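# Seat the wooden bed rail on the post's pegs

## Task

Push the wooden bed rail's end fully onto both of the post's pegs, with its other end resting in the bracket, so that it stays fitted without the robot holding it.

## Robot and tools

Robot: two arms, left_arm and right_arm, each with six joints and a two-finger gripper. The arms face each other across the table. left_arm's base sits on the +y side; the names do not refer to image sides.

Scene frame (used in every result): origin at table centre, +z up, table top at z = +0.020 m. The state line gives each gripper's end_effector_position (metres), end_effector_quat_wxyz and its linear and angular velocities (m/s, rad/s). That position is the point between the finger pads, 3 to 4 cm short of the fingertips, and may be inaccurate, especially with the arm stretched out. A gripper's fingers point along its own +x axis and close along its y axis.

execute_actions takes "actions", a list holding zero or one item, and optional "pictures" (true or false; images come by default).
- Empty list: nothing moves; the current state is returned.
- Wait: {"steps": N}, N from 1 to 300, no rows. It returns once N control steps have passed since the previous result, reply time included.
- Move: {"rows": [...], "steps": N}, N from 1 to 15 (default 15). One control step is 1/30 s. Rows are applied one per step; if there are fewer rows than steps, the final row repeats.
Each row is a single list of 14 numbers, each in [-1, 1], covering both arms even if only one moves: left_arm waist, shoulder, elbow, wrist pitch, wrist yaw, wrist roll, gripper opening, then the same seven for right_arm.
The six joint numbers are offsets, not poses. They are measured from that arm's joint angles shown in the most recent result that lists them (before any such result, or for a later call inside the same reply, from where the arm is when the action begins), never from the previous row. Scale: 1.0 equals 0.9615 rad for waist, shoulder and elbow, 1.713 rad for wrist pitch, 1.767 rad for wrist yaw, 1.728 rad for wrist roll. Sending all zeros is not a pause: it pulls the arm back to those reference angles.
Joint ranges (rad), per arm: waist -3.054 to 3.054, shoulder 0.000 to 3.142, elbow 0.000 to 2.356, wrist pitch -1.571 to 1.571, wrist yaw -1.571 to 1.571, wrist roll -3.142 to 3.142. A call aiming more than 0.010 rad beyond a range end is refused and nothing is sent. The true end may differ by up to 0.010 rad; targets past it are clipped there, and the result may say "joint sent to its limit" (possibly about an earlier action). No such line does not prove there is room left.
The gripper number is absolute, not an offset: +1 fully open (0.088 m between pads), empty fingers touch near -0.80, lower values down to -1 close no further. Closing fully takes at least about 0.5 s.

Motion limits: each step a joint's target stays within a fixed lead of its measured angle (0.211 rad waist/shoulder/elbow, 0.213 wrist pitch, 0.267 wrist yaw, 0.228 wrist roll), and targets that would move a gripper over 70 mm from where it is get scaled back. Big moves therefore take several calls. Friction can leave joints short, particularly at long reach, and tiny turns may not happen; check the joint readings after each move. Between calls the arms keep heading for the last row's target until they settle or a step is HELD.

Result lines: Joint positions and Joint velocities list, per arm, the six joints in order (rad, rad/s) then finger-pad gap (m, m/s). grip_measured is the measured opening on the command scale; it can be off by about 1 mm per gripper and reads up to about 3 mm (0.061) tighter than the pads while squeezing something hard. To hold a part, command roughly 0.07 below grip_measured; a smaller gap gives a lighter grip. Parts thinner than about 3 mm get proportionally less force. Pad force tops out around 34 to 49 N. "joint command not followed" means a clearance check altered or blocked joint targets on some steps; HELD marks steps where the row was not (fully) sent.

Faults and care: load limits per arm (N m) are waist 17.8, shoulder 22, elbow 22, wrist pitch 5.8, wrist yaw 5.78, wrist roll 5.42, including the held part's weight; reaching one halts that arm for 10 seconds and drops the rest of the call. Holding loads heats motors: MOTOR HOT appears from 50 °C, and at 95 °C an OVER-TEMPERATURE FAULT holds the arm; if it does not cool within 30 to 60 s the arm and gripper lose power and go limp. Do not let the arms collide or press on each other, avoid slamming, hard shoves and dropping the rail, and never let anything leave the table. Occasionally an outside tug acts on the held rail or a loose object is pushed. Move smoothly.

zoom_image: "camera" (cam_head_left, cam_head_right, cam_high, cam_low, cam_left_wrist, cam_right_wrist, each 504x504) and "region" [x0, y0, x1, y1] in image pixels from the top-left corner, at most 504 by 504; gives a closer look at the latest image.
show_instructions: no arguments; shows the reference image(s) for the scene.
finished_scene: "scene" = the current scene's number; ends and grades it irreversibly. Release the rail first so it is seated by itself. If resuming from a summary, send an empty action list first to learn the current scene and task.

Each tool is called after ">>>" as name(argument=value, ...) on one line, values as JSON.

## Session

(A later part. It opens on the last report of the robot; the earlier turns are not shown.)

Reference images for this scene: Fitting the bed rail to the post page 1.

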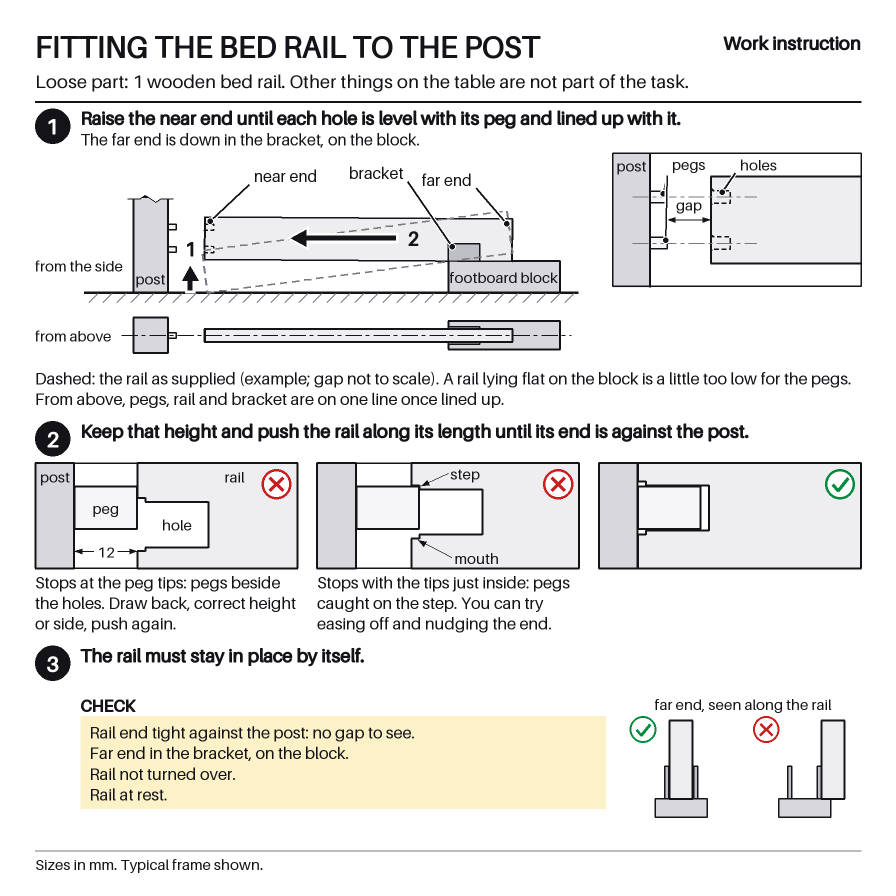

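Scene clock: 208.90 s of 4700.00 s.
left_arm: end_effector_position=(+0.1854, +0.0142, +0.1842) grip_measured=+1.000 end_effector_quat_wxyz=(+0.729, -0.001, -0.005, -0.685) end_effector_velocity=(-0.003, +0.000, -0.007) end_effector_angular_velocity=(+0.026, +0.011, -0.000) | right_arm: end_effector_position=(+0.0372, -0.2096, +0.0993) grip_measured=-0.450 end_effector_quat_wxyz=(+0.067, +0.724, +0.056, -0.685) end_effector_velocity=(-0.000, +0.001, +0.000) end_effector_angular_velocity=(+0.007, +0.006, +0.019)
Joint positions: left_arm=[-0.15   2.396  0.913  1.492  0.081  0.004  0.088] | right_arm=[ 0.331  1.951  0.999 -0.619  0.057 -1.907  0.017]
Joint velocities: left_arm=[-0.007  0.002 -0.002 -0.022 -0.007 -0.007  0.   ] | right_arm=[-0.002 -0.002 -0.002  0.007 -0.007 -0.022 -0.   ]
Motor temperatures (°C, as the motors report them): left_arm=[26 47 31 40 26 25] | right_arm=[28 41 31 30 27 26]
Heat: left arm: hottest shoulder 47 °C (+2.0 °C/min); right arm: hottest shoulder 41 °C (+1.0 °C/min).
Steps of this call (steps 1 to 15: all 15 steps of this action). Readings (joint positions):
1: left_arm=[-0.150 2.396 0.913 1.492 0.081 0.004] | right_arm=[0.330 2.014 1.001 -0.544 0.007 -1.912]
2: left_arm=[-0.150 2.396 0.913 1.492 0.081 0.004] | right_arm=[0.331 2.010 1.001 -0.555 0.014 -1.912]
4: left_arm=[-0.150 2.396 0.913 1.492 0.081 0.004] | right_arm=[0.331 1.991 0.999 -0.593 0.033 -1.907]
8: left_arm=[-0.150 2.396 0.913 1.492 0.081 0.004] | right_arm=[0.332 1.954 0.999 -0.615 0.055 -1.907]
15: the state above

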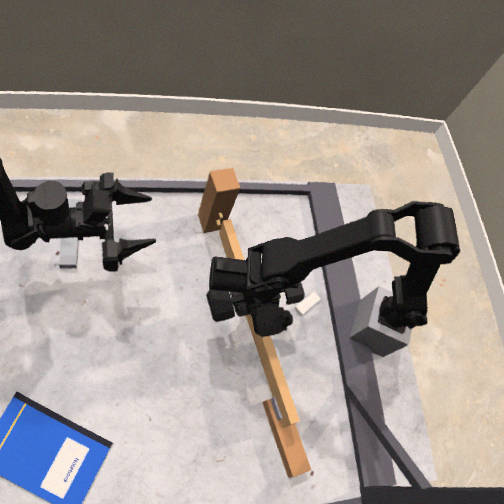

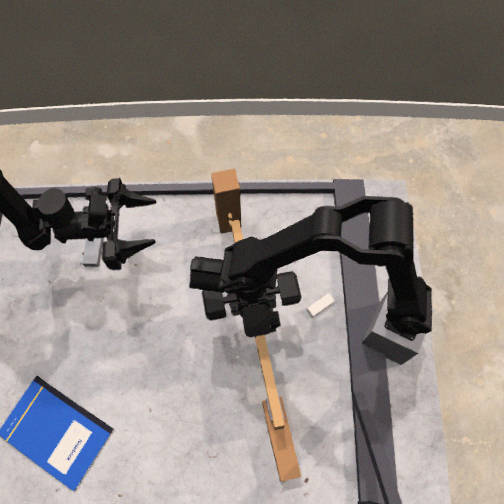

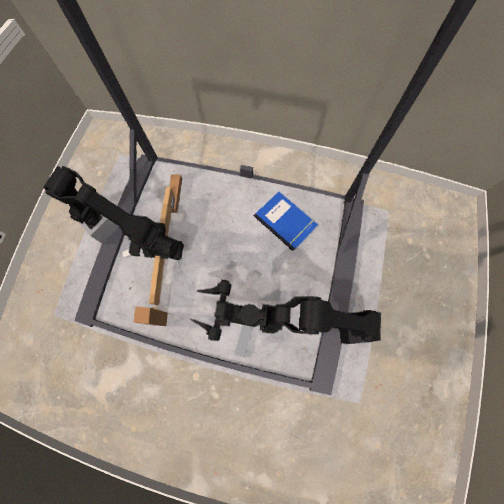

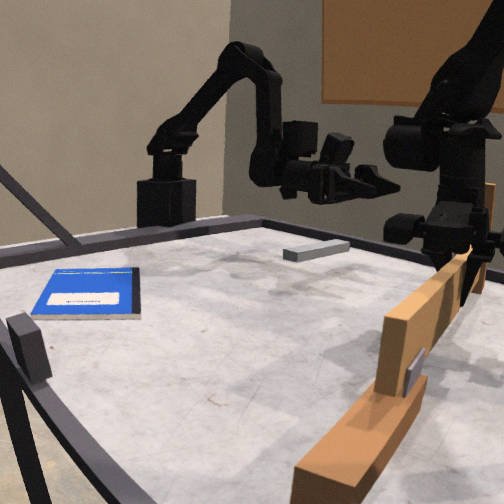

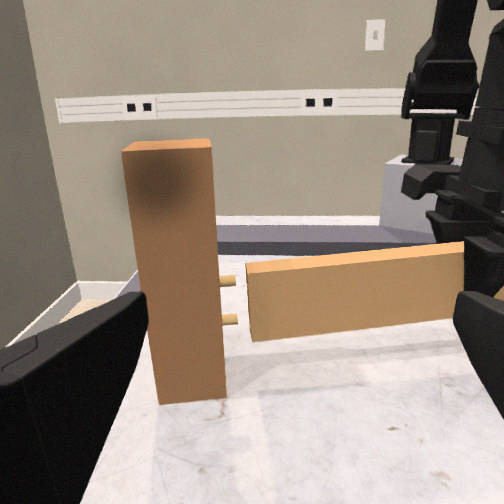

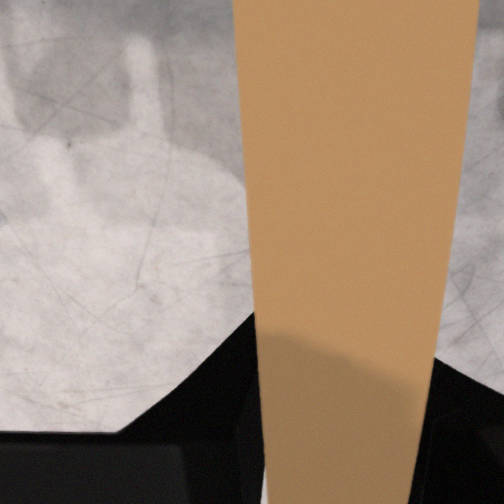

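>>> execute_actions(actions=[{"rows":[[0,0,0,0,0,0,1, 0,0.03,0.04,-0.008,0,0,-0.65]],"steps":15}])

>>> zoom_image(camera="cam_high", region=[120,260,200,340])

Scene clock: 211.87 s of 4700.00 s.
left_arm: end_effector_position=(+0.1854, +0.0142, +0.1842) grip_measured=+1.000 end_effector_quat_wxyz=(+0.729, -0.001, -0.005, -0.685) end_effector_velocity=(-0.000, +0.000, -0.004) end_effector_angular_velocity=(+0.021, +0.011, +0.005) | right_arm: end_effector_position=(+0.0375, -0.2069, +0.0967) grip_measured=-0.450 end_effector_quat_wxyz=(+0.071, +0.723, +0.053, -0.686) end_effector_velocity=(-0.001, -0.003, +0.001) end_effector_angular_velocity=(-0.016, +0.010, +0.005)
Joint positions: left_arm=[-0.15   2.396  0.913  1.492  0.081  0.004  0.088] | right_arm=[ 0.332  1.974  1.02  -0.63   0.057 -1.907  0.017]
Joint velocities: left_arm=[-0.002 -0.002 -0.002 -0.022 -0.007 -0.007  0.   ] | right_arm=[-0.002 -0.002  0.002 -0.022 -0.007 -0.007 -0.   ]
Motor temperatures (°C, as the motors report them): left_arm=[26 47 31 40 26 25] | right_arm=[28 42 31 30 27 26]
Heat: left arm: hottest shoulder 47 °C (+2.0 °C/min); right arm: hottest shoulder 42 °C (+2.0 °C/min).
Steps of this call (steps 1 to 15: the robot went on to your last target; steps 16 to 74: nothing new was sent; steps 75 to 89: all 15 steps of this action). Readings (joint positions):
75: left_arm=[-0.150 2.396 0.913 1.492 0.081 0.004] | right_arm=[0.331 1.953 1.003 -0.623 0.057 -1.907]
76: left_arm=[-0.150 2.396 0.913 1.492 0.081 0.004] | right_arm=[0.332 1.957 1.008 -0.626 0.057 -1.907]
78: left_arm=[-0.150 2.396 0.913 1.492 0.081 0.004] | right_arm=[0.332 1.964 1.015 -0.627 0.057 -1.907]
82: left_arm=[-0.150 2.396 0.913 1.492 0.081 0.004] | right_arm=[0.332 1.972 1.018 -0.629 0.057 -1.907]
89: the state above

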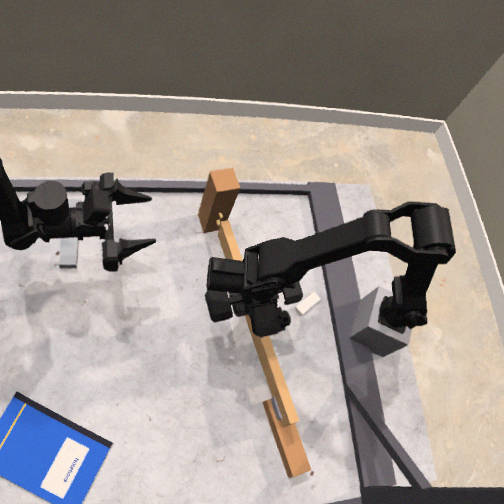

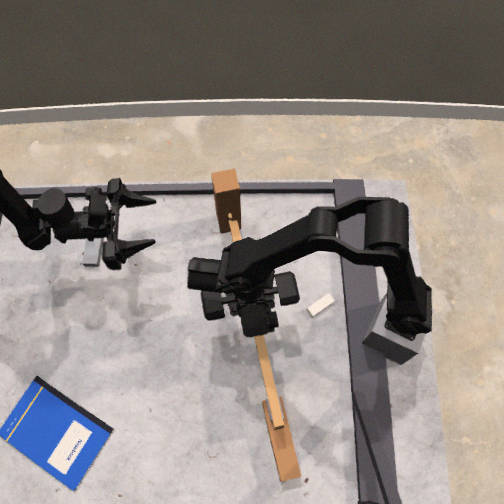

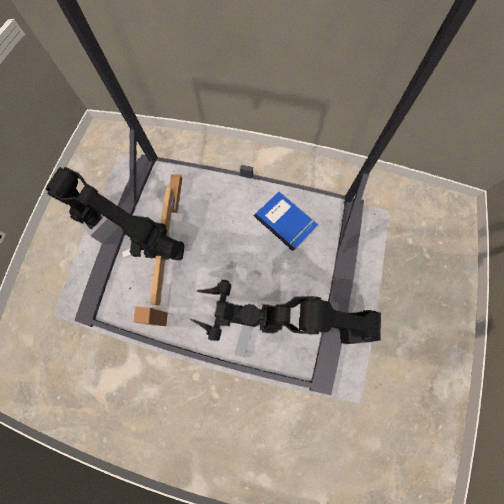

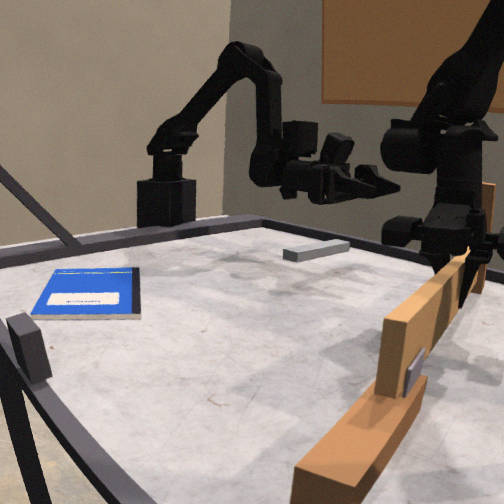

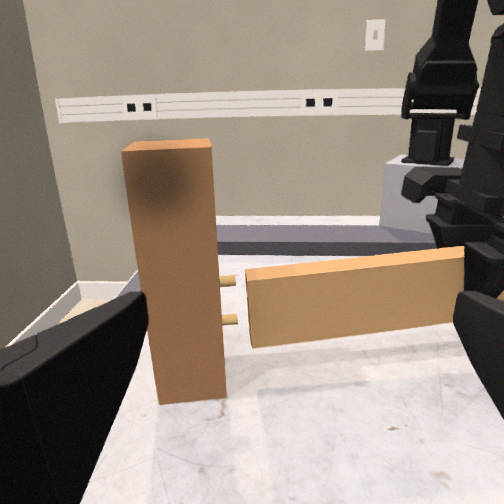

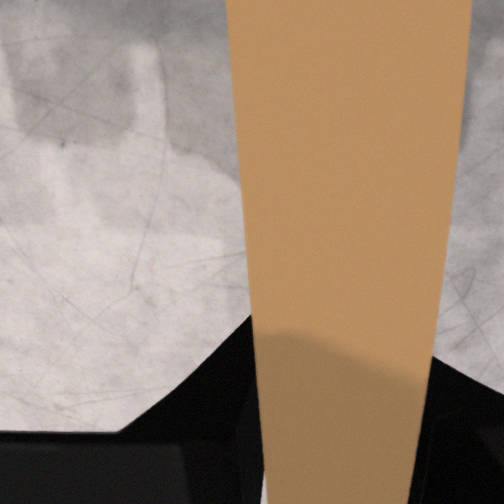

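Region (120, 260, 200, 340) of cam_high's 504x504 image, scaled by 6.300, with more detail than that image has.

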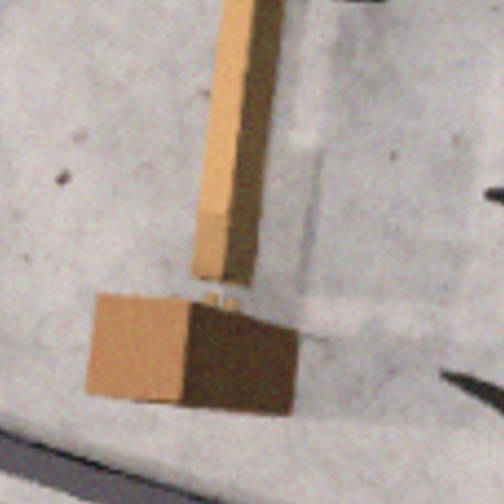

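>>> execute_actions(actions=[{"rows":[[0,0,0,0,0,0,1, 0,-0.015,0.025,-0.02,0,0,-0.65]],"steps":12}])

>>> zoom_image(camera="cam_high", region=[120,260,200,340])

Scene clock: 215.20 s of 4700.00 s.
left_arm: end_effector_position=(+0.1854, +0.0142, +0.1842) grip_measured=+1.000 end_effector_quat_wxyz=(+0.729, -0.001, -0.005, -0.685) end_effector_velocity=(+0.002, +0.002, -0.006) end_effector_angular_velocity=(+0.026, +0.011, +0.019) | right_arm: end_effector_position=(+0.0375, -0.2072, +0.0990) grip_measured=-0.450 end_effector_quat_wxyz=(+0.075, +0.722, +0.049, -0.686) end_effector_velocity=(+0.002, +0.003, +0.001) end_effector_angular_velocity=(+0.013, +0.006, -0.000)
Joint positions: left_arm=[-0.15   2.396  0.913  1.492  0.081  0.004  0.088] | right_arm=[ 0.332  1.974  1.032 -0.652  0.057 -1.907  0.017]
Joint velocities: left_arm=[-0.002 -0.002 -0.007 -0.022 -0.022 -0.007  0.   ] | right_arm=[-0.007 -0.002  0.002  0.007 -0.007 -0.007 -0.   ]
Motor temperatures (°C, as the motors report them): left_arm=[26 47 31 40 26 25] | right_arm=[28 42 31 30 27 26]
Heat: left arm: hottest shoulder 47 °C (+1.0 °C/min); right arm: hottest shoulder 42 °C (+3.0 °C/min).
Steps of this call (steps 1 to 15: the robot went on to your last target; steps 16 to 88: nothing new was sent; steps 89 to 100: all 12 steps of this action). Readings (joint positions):
89: left_arm=[-0.150 2.396 0.913 1.492 0.081 0.004] | right_arm=[0.332 1.974 1.022 -0.635 0.057 -1.907]
90: left_arm=[-0.150 2.396 0.913 1.492 0.081 0.004] | right_arm=[0.332 1.974 1.025 -0.640 0.057 -1.907]
92: left_arm=[-0.150 2.396 0.913 1.492 0.081 0.004] | right_arm=[0.332 1.974 1.029 -0.647 0.057 -1.907]
96: left_arm=[-0.150 2.396 0.913 1.492 0.081 0.004] | right_arm=[0.332 1.974 1.031 -0.651 0.057 -1.907]
100: the state above

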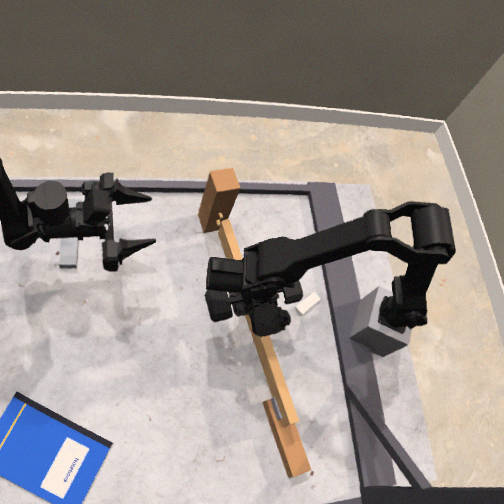

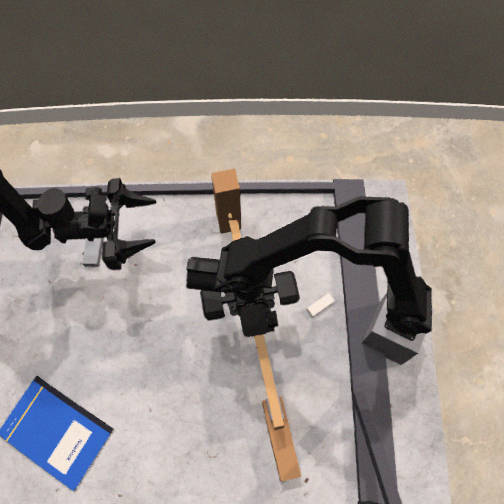

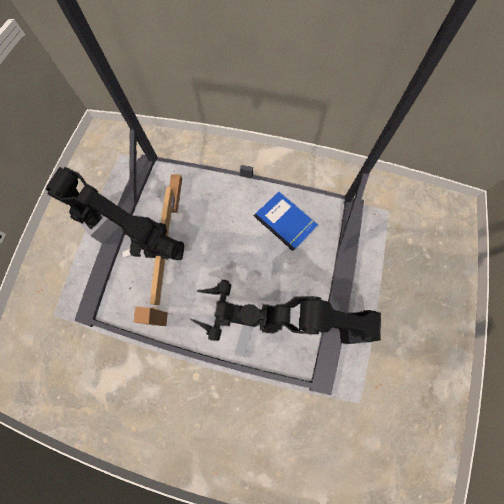

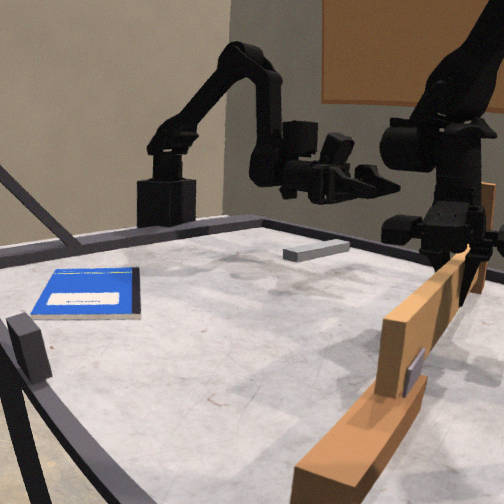

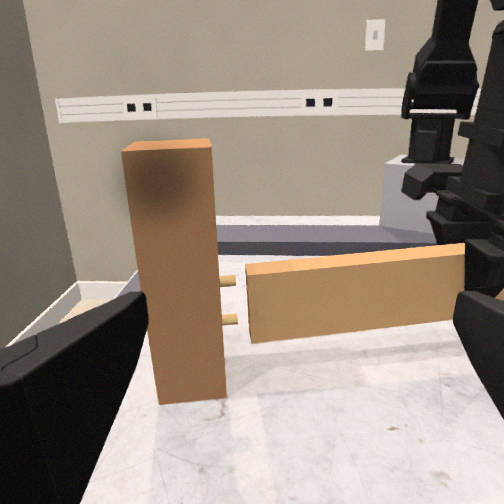

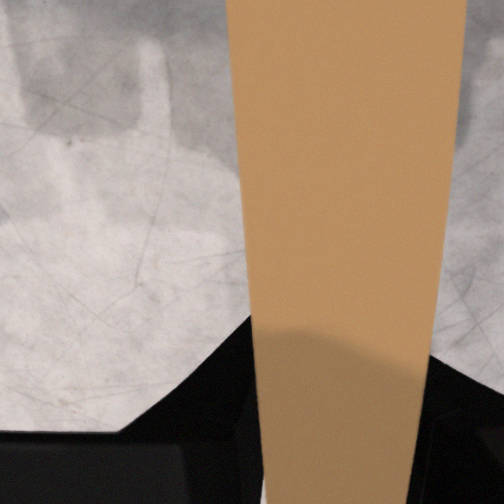

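Region (120, 260, 200, 340) of cam_high's 504x504 image, scaled by 6.300, with more detail than that image has.

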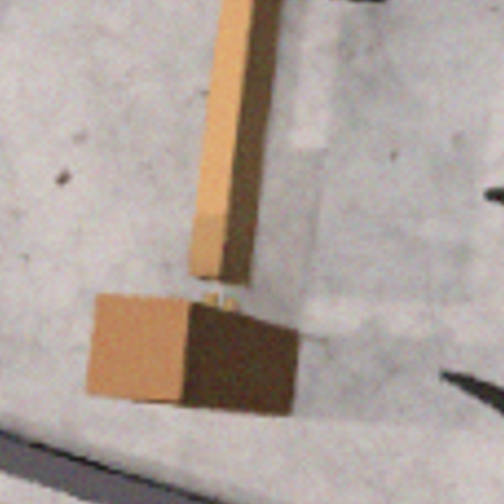

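>>> execute_actions(actions=[{"rows":[[0,0,0,0,0,0,1, -0.02,0.005,0.01,0.005,0,-0.011,-0.65],[0,0,0,0,0,0,1, -0.02,0.005,0.01,0.005,0,-0.011,-0.65],[0,0,0,0,0,0,1, -0.02,0.005,0.01,0.005,0,-0.011,-0.65],[0,0,0,0,0,0,1, -0.045,0.015,0.025,0.005,0,-0.025,-0.65]],"steps":15}])

Scene clock: 218.83 s of 4700.00 s.
left_arm: end_effector_position=(+0.1854, +0.0142, +0.1842) grip_measured=+1.000 end_effector_quat_wxyz=(+0.729, -0.001, -0.005, -0.685) end_effector_velocity=(+0.002, -0.001, +0.004) end_effector_angular_velocity=(-0.013, +0.020, +0.019) | right_arm: end_effector_position=(+0.0460, -0.2061, +0.0978) grip_measured=-0.450 end_effector_quat_wxyz=(+0.073, +0.718, +0.053, -0.690) end_effector_velocity=(-0.001, -0.005, +0.000) end_effector_angular_velocity=(-0.020, +0.012, +0.005)
Joint positions: left_arm=[-0.15   2.396  0.913  1.492  0.081  0.004  0.088] | right_arm=[ 0.3    1.982  1.038 -0.645  0.045 -1.941  0.017]
Joint velocities: left_arm=[-0.002 -0.002  0.002  0.007 -0.022 -0.022  0.   ] | right_arm=[-0.002 -0.002 -0.002 -0.022 -0.007 -0.007 -0.   ]
Motor temperatures (°C, as the motors report them): left_arm=[26 47 31 40 26 25] | right_arm=[28 42 32 30 27 26]
Heat: left arm: hottest shoulder 47 °C (+1.0 °C/min); right arm: hottest shoulder 42 °C (+3.0 °C/min).
Steps of this call (steps 1 to 15: the robot went on to your last target; steps 16 to 90: nothing new was sent; then 0.13 s passed at rest; steps 91 to 105: all 15 steps of this action). Readings (joint positions):
91: left_arm=[-0.150 2.396 0.913 1.492 0.081 0.004] | right_arm=[0.331 1.974 1.032 -0.652 0.057 -1.908]
92: left_arm=[-0.150 2.396 0.913 1.492 0.081 0.004] | right_arm=[0.329 1.974 1.032 -0.651 0.054 -1.911]
94: left_arm=[-0.150 2.396 0.913 1.492 0.081 0.004] | right_arm=[0.325 1.975 1.033 -0.649 0.049 -1.921]
98: left_arm=[-0.150 2.396 0.913 1.492 0.081 0.004] | right_arm=[0.301 1.980 1.038 -0.645 0.047 -1.938]
105: the state above

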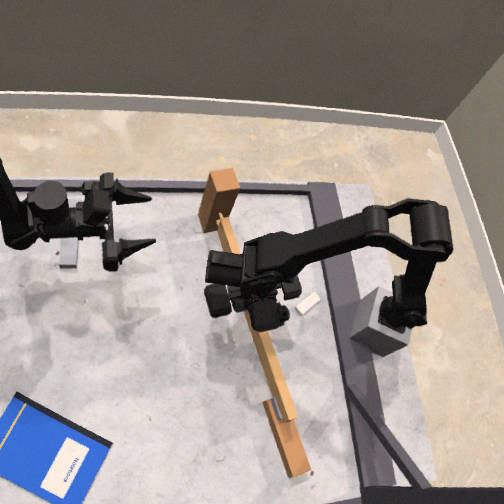

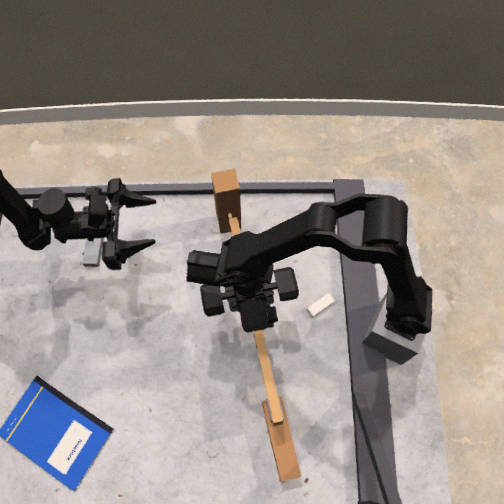

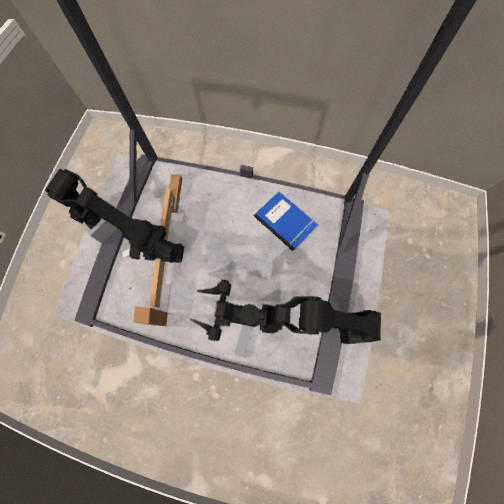

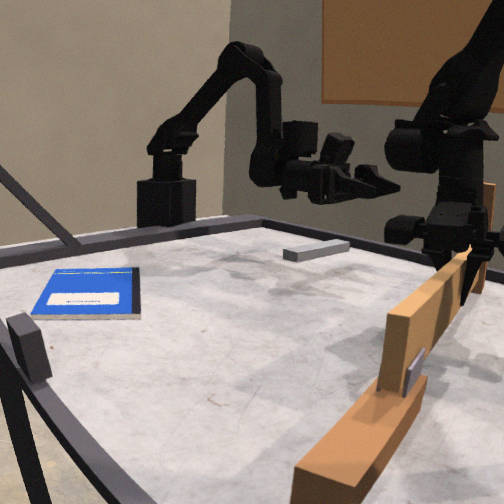

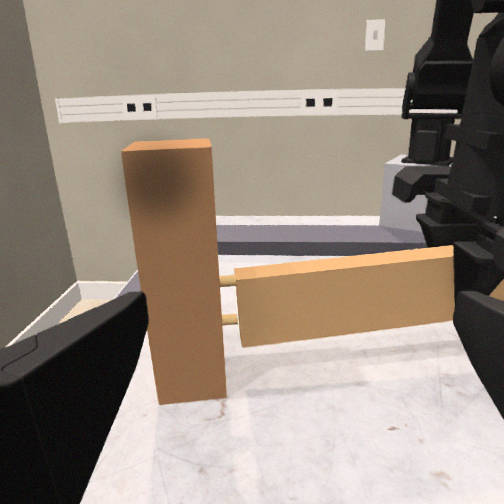

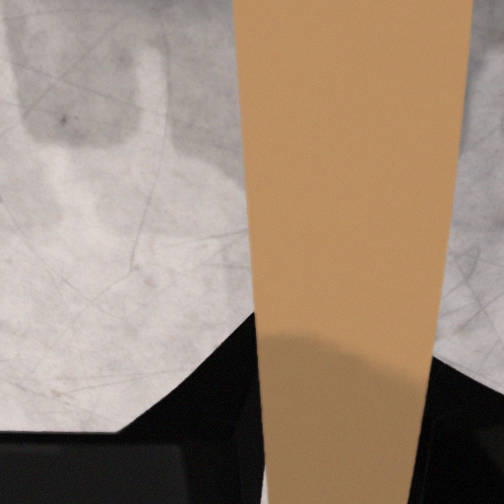

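>>> execute_actions(actions=[{"rows":[[0,0,0,0,0,0,1, -0.01,0,0.02,-0.01,0.005,-0.005,-0.65],[0,0,0,0,0,0,1, -0.01,0,0.02,-0.01,0.005,-0.005,-0.65],[0,0,0,0,0,0,1, -0.01,0,0.02,-0.01,0.005,-0.005,-0.65],[0,0,0,0,0,0,1, -0.025,0,0.04,-0.02,0.008,-0.012,-0.65]],"steps":15}])

>>> zoom_image(camera="cam_high", region=[120,260,200,340])

Scene clock: 222.33 s of 4700.00 s.
left_arm: end_effector_position=(+0.1854, +0.0142, +0.1842) grip_measured=+1.000 end_effector_quat_wxyz=(+0.729, -0.001, -0.005, -0.685) end_effector_velocity=(-0.005, -0.000, +0.004) end_effector_angular_velocity=(-0.013, +0.005, -0.015) | right_arm: end_effector_position=(+0.0469, -0.2051, +0.1014) grip_measured=-0.450 end_effector_quat_wxyz=(+0.078, +0.715, +0.052, -0.693) end_effector_velocity=(-0.001, -0.005, +0.000) end_effector_angular_velocity=(-0.020, +0.011, -0.010)
Joint positions: left_arm=[-0.15   2.396  0.913  1.492  0.081  0.004  0.088] | right_arm=[ 0.296  1.982  1.057 -0.672  0.041 -1.951  0.017]
Joint velocities: left_arm=[-0.007 -0.007 -0.002  0.007  0.007 -0.007  0.   ] | right_arm=[-0.002 -0.002 -0.002 -0.022 -0.007  0.007 -0.   ]
Motor temperatures (°C, as the motors report them): left_arm=[26 48 31 41 26 25] | right_arm=[28 42 32 30 27 26]
Heat: left arm: hottest shoulder 48 °C (+2.0 °C/min); right arm: hottest shoulder 42 °C (+3.0 °C/min).
Steps of this call (steps 1 to 15: the robot went on to your last target; steps 16 to 90: nothing new was sent; steps 91 to 105: all 15 steps of this action). Readings (joint positions):
91: left_arm=[-0.150 2.396 0.913 1.492 0.081 0.004] | right_arm=[0.300 1.982 1.039 -0.645 0.045 -1.942]
92: left_arm=[-0.150 2.396 0.913 1.492 0.081 0.004] | right_arm=[0.300 1.982 1.039 -0.647 0.045 -1.942]
94: left_arm=[-0.150 2.396 0.913 1.492 0.081 0.004] | right_arm=[0.299 1.982 1.045 -0.655 0.045 -1.944]
98: left_arm=[-0.150 2.396 0.913 1.492 0.081 0.004] | right_arm=[0.296 1.982 1.056 -0.670 0.041 -1.950]
105: the state above

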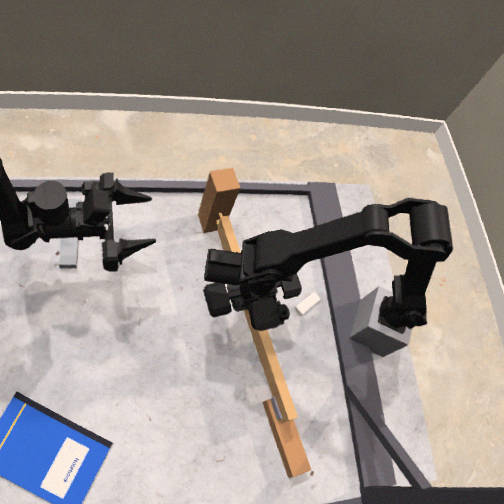

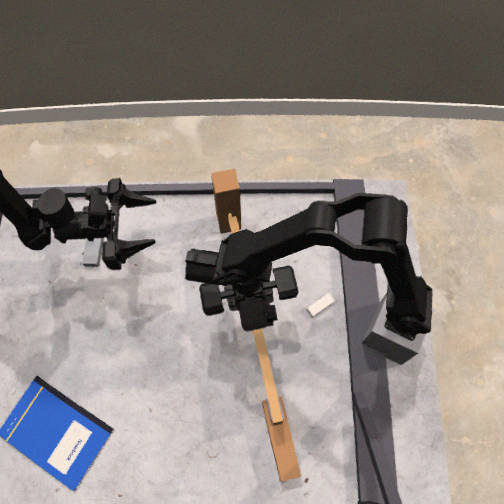

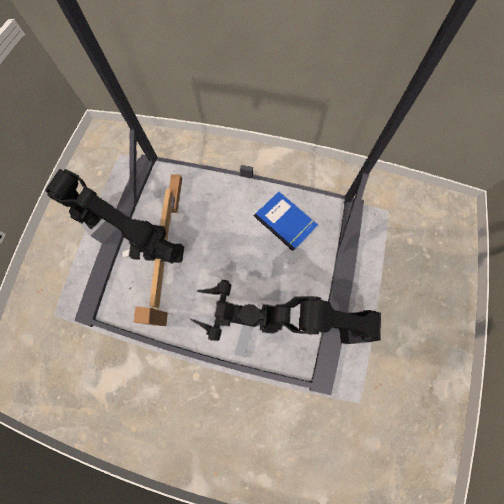

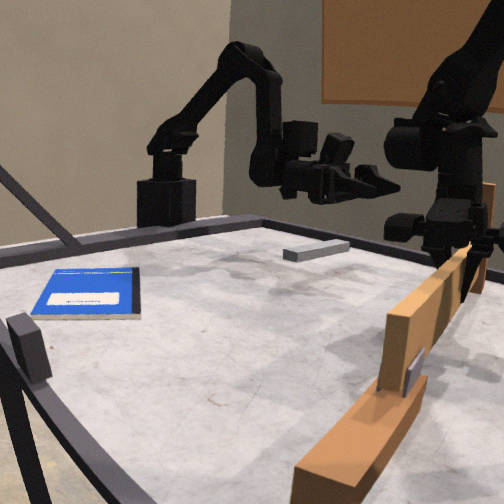

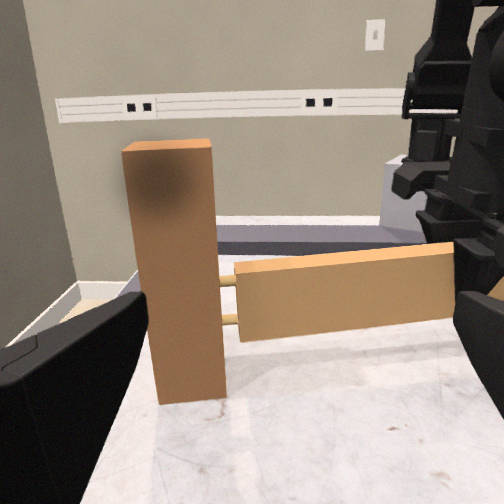

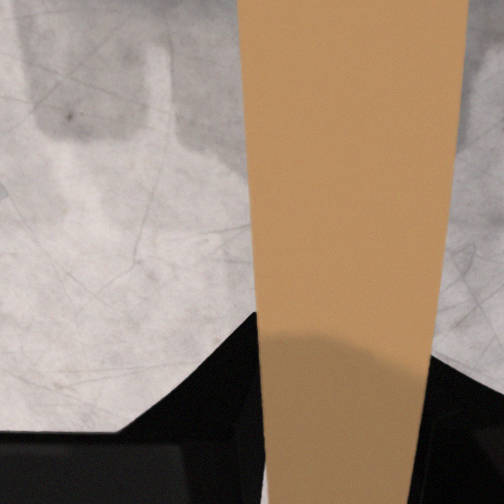

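Region (120, 260, 200, 340) of cam_high's 504x504 image, scaled by 6.300, with more detail than that image has.

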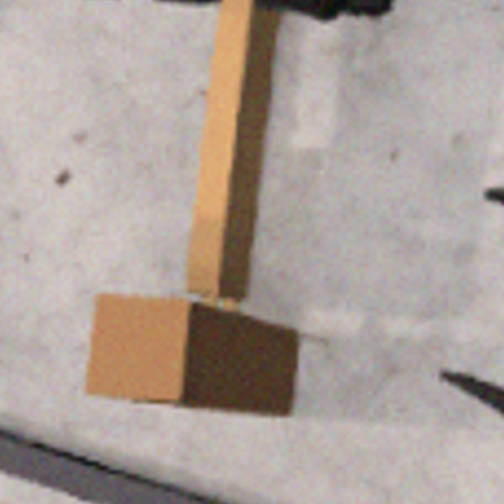

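>>> execute_actions(actions=[{"rows":[[0,0,0,0,0,0,1, -0.015,0,0,0.012,0,-0.005,-0.65],[0,0,0,0,0,0,1, -0.015,0,0,0.012,0,-0.005,-0.65],[0,0,0,0,0,0,1, -0.015,0,0,0.012,0,-0.005,-0.65],[0,0,0,0,0,0,1, -0.02,0,0,0.025,0,-0.008,-0.65]],"steps":15}])

Scene clock: 225.77 s of 4700.00 s.
left_arm: end_effector_position=(+0.1854, +0.0142, +0.1842) grip_measured=+1.000 end_effector_quat_wxyz=(+0.729, -0.001, -0.005, -0.685) end_effector_velocity=(-0.000, +0.000, -0.001) end_effector_angular_velocity=(+0.007, +0.008, +0.005) | right_arm: end_effector_position=(+0.0476, -0.2037, +0.0996) grip_measured=-0.450 end_effector_quat_wxyz=(+0.072, +0.714, +0.057, -0.694) end_effector_velocity=(-0.000, -0.001, -0.001) end_effector_angular_velocity=(+0.004, +0.007, +0.005)
Joint positions: left_arm=[-0.15   2.396  0.913  1.492  0.081  0.004  0.088] | right_arm=[ 0.291  1.982  1.048 -0.65   0.034 -1.956  0.017]
Joint velocities: left_arm=[-0.002 -0.002 -0.002 -0.007 -0.007 -0.007  0.   ] | right_arm=[-0.002 -0.002 -0.007  0.007 -0.007 -0.007 -0.   ]
Motor temperatures (°C, as the motors report them): left_arm=[26 48 31 41 26 25] | right_arm=[28 42 32 30 27 26]
Heat: left arm: hottest shoulder 48 °C (+2.0 °C/min); right arm: hottest shoulder 42 °C (+3.0 °C/min).
Steps of this call (steps 1 to 15: the robot went on to your last target; steps 16 to 88: nothing new was sent; steps 89 to 103: all 15 steps of this action). Readings (joint positions):
89: left_arm=[-0.150 2.396 0.913 1.492 0.081 0.004] | right_arm=[0.296 1.982 1.057 -0.671 0.041 -1.951]
90: left_arm=[-0.150 2.396 0.913 1.492 0.081 0.004] | right_arm=[0.296 1.982 1.057 -0.670 0.040 -1.951]
92: left_arm=[-0.150 2.396 0.913 1.492 0.081 0.004] | right_arm=[0.294 1.982 1.057 -0.667 0.038 -1.952]
96: left_arm=[-0.150 2.396 0.913 1.492 0.081 0.004] | right_arm=[0.292 1.982 1.051 -0.654 0.034 -1.955]
103: the state above

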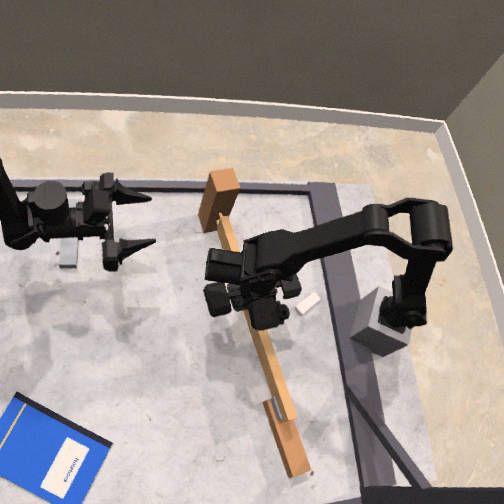

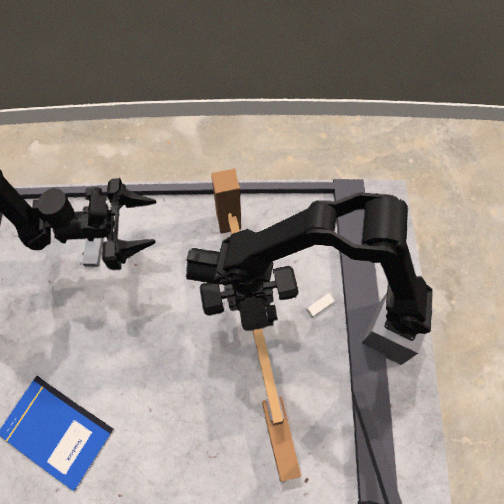

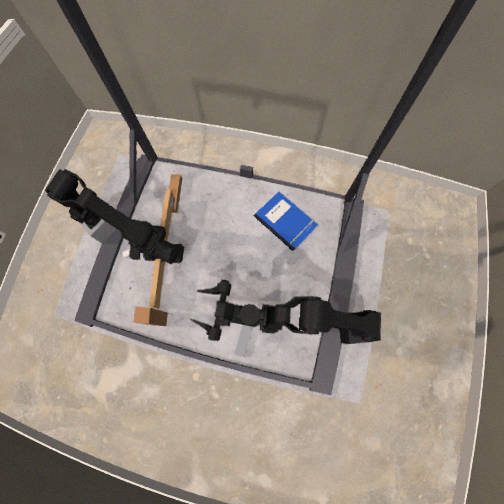

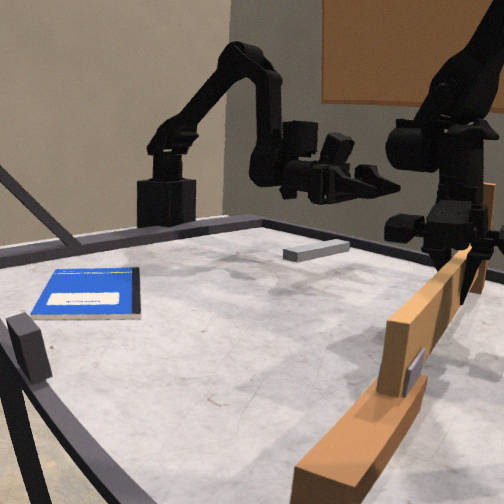

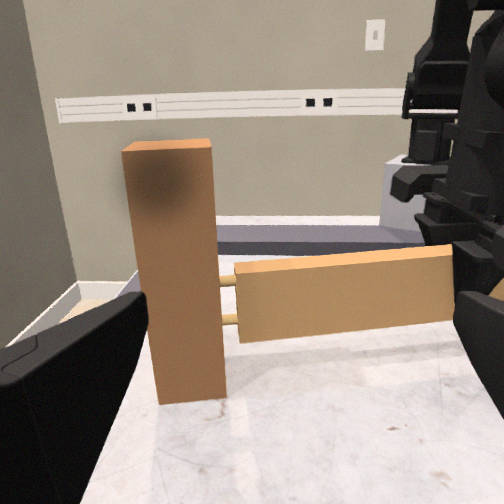

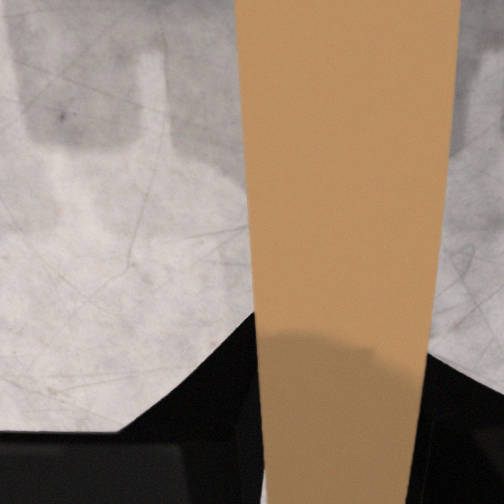

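>>> execute_actions(actions=[{"rows":[[0,0,0,0,0,0,1, 0.01,0,0.03,0,0.004,0,-0.65],[0,0,0,0,0,0,1, 0.01,0,0.03,0,0.004,0,-0.65],[0,0,0,0,0,0,1, 0.01,0,0.03,0,0.004,0,-0.65],[0,0,0,0,0,0,1, 0.01,0,0.03,0,0.004,0,-0.65],[0,0,0,0,0,0,1, 0.01,0,0.03,0,0.004,0,-0.65],[0,0,0,0,0,0,1, 0.01,0,0.03,0,0.004,0,-0.65],[0,0,0,0,0,0,1, 0.01,0,0.03,0,0.004,0,-0.65],[0,0,0,0,0,0,1, -0.02,0,0.03,0,0.004,-0.005,-0.65]],"steps":15}])

>>> zoom_image(camera="cam_left_wrist", region=[180,240,300,360])

Scene clock: 229.90 s of 4700.00 s.
left_arm: end_effector_position=(+0.1854, +0.0142, +0.1842) grip_measured=+1.000 end_effector_quat_wxyz=(+0.729, -0.001, -0.005, -0.685) end_effector_velocity=(-0.000, +0.002, +0.001) end_effector_angular_velocity=(-0.003, +0.007, +0.005) | right_arm: end_effector_position=(+0.0469, -0.2008, +0.1009) grip_measured=-0.450 end_effector_quat_wxyz=(+0.072, +0.713, +0.063, -0.695) end_effector_velocity=(-0.002, -0.004, -0.001) end_effector_angular_velocity=(-0.008, +0.024, -0.000)
Joint positions: left_arm=[-0.15   2.396  0.913  1.492  0.081  0.004  0.088] | right_arm=[ 0.292  1.982  1.055 -0.649  0.029 -1.963  0.017]
Joint velocities: left_arm=[-0.002 -0.002 -0.007  0.007 -0.007 -0.007  0.   ] | right_arm=[-0.007 -0.002 -0.007 -0.007 -0.022 -0.007 -0.   ]
Motor temperatures (°C, as the motors report them): left_arm=[26 48 31 41 26 25] | right_arm=[28 42 32 30 27 26]
Heat: left arm: hottest shoulder 48 °C (+2.0 °C/min); right arm: hottest shoulder 42 °C (+3.0 °C/min).
Steps of this call (steps 1 to 15: the robot went on to your last target; steps 16 to 90: nothing new was sent; then 0.63 s passed at rest; steps 91 to 105: all 15 steps of this action). Readings (joint positions):
91: left_arm=[-0.150 2.396 0.913 1.492 0.081 0.004] | right_arm=[0.292 1.982 1.048 -0.649 0.034 -1.956]
92: left_arm=[-0.150 2.396 0.913 1.492 0.081 0.004] | right_arm=[0.294 1.982 1.048 -0.648 0.036 -1.956]
94: left_arm=[-0.150 2.396 0.913 1.492 0.081 0.004] | right_arm=[0.296 1.982 1.050 -0.648 0.037 -1.956]
98: left_arm=[-0.150 2.396 0.913 1.492 0.081 0.004] | right_arm=[0.297 1.982 1.055 -0.648 0.037 -1.958]
105: the state above

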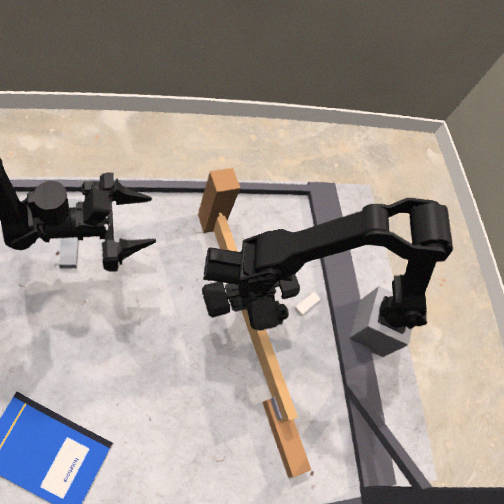

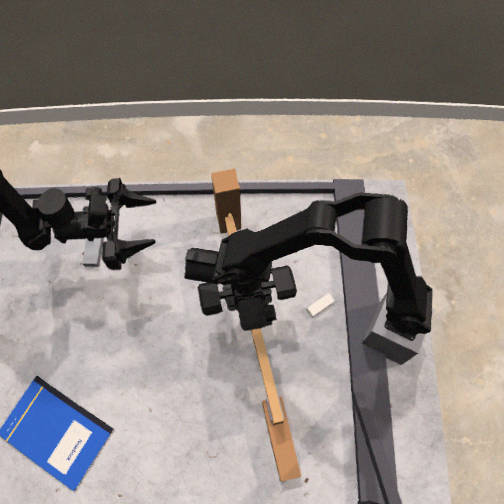

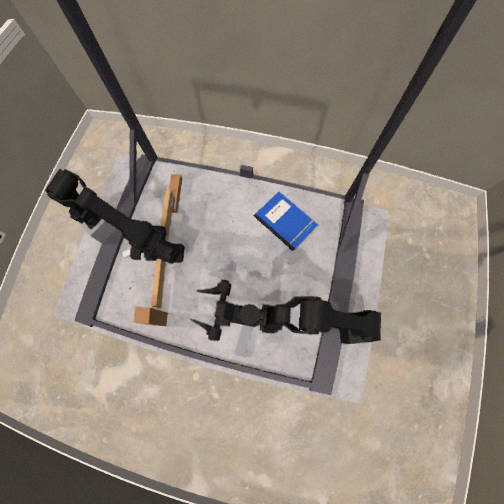

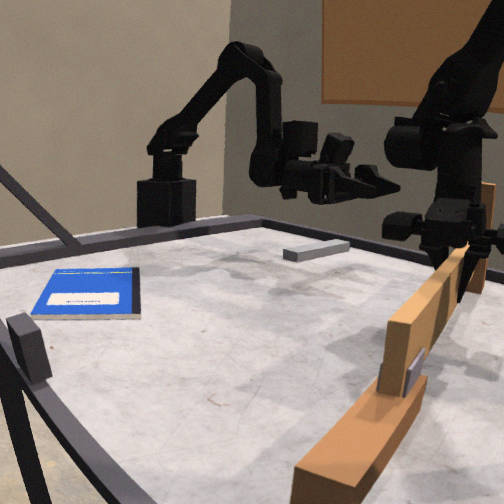

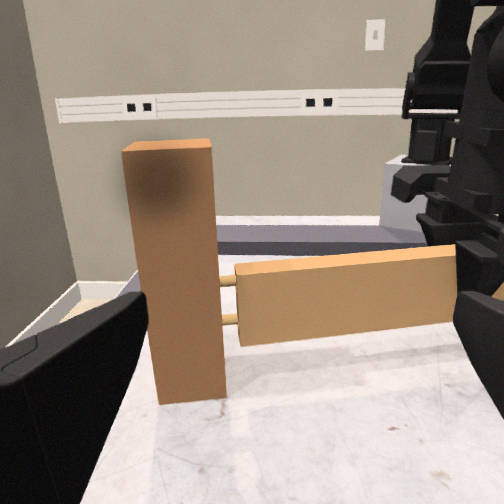

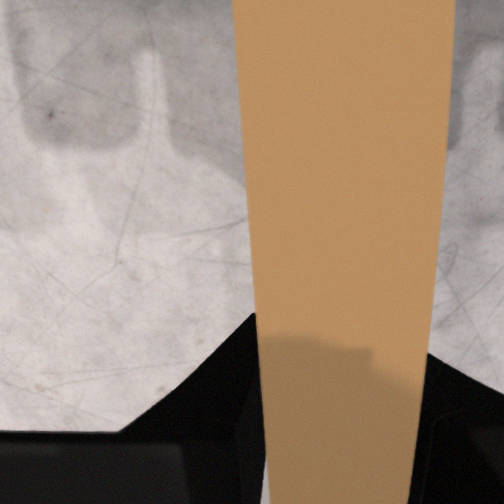

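Region (180, 240, 300, 360) of cam_left_wrist's 504x504 image, scaled by 4.200, with more detail than that image has.

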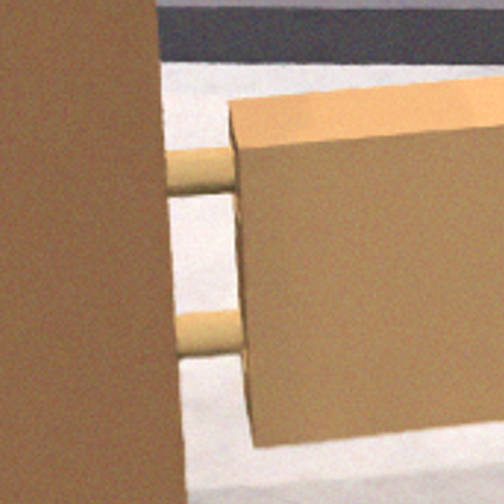

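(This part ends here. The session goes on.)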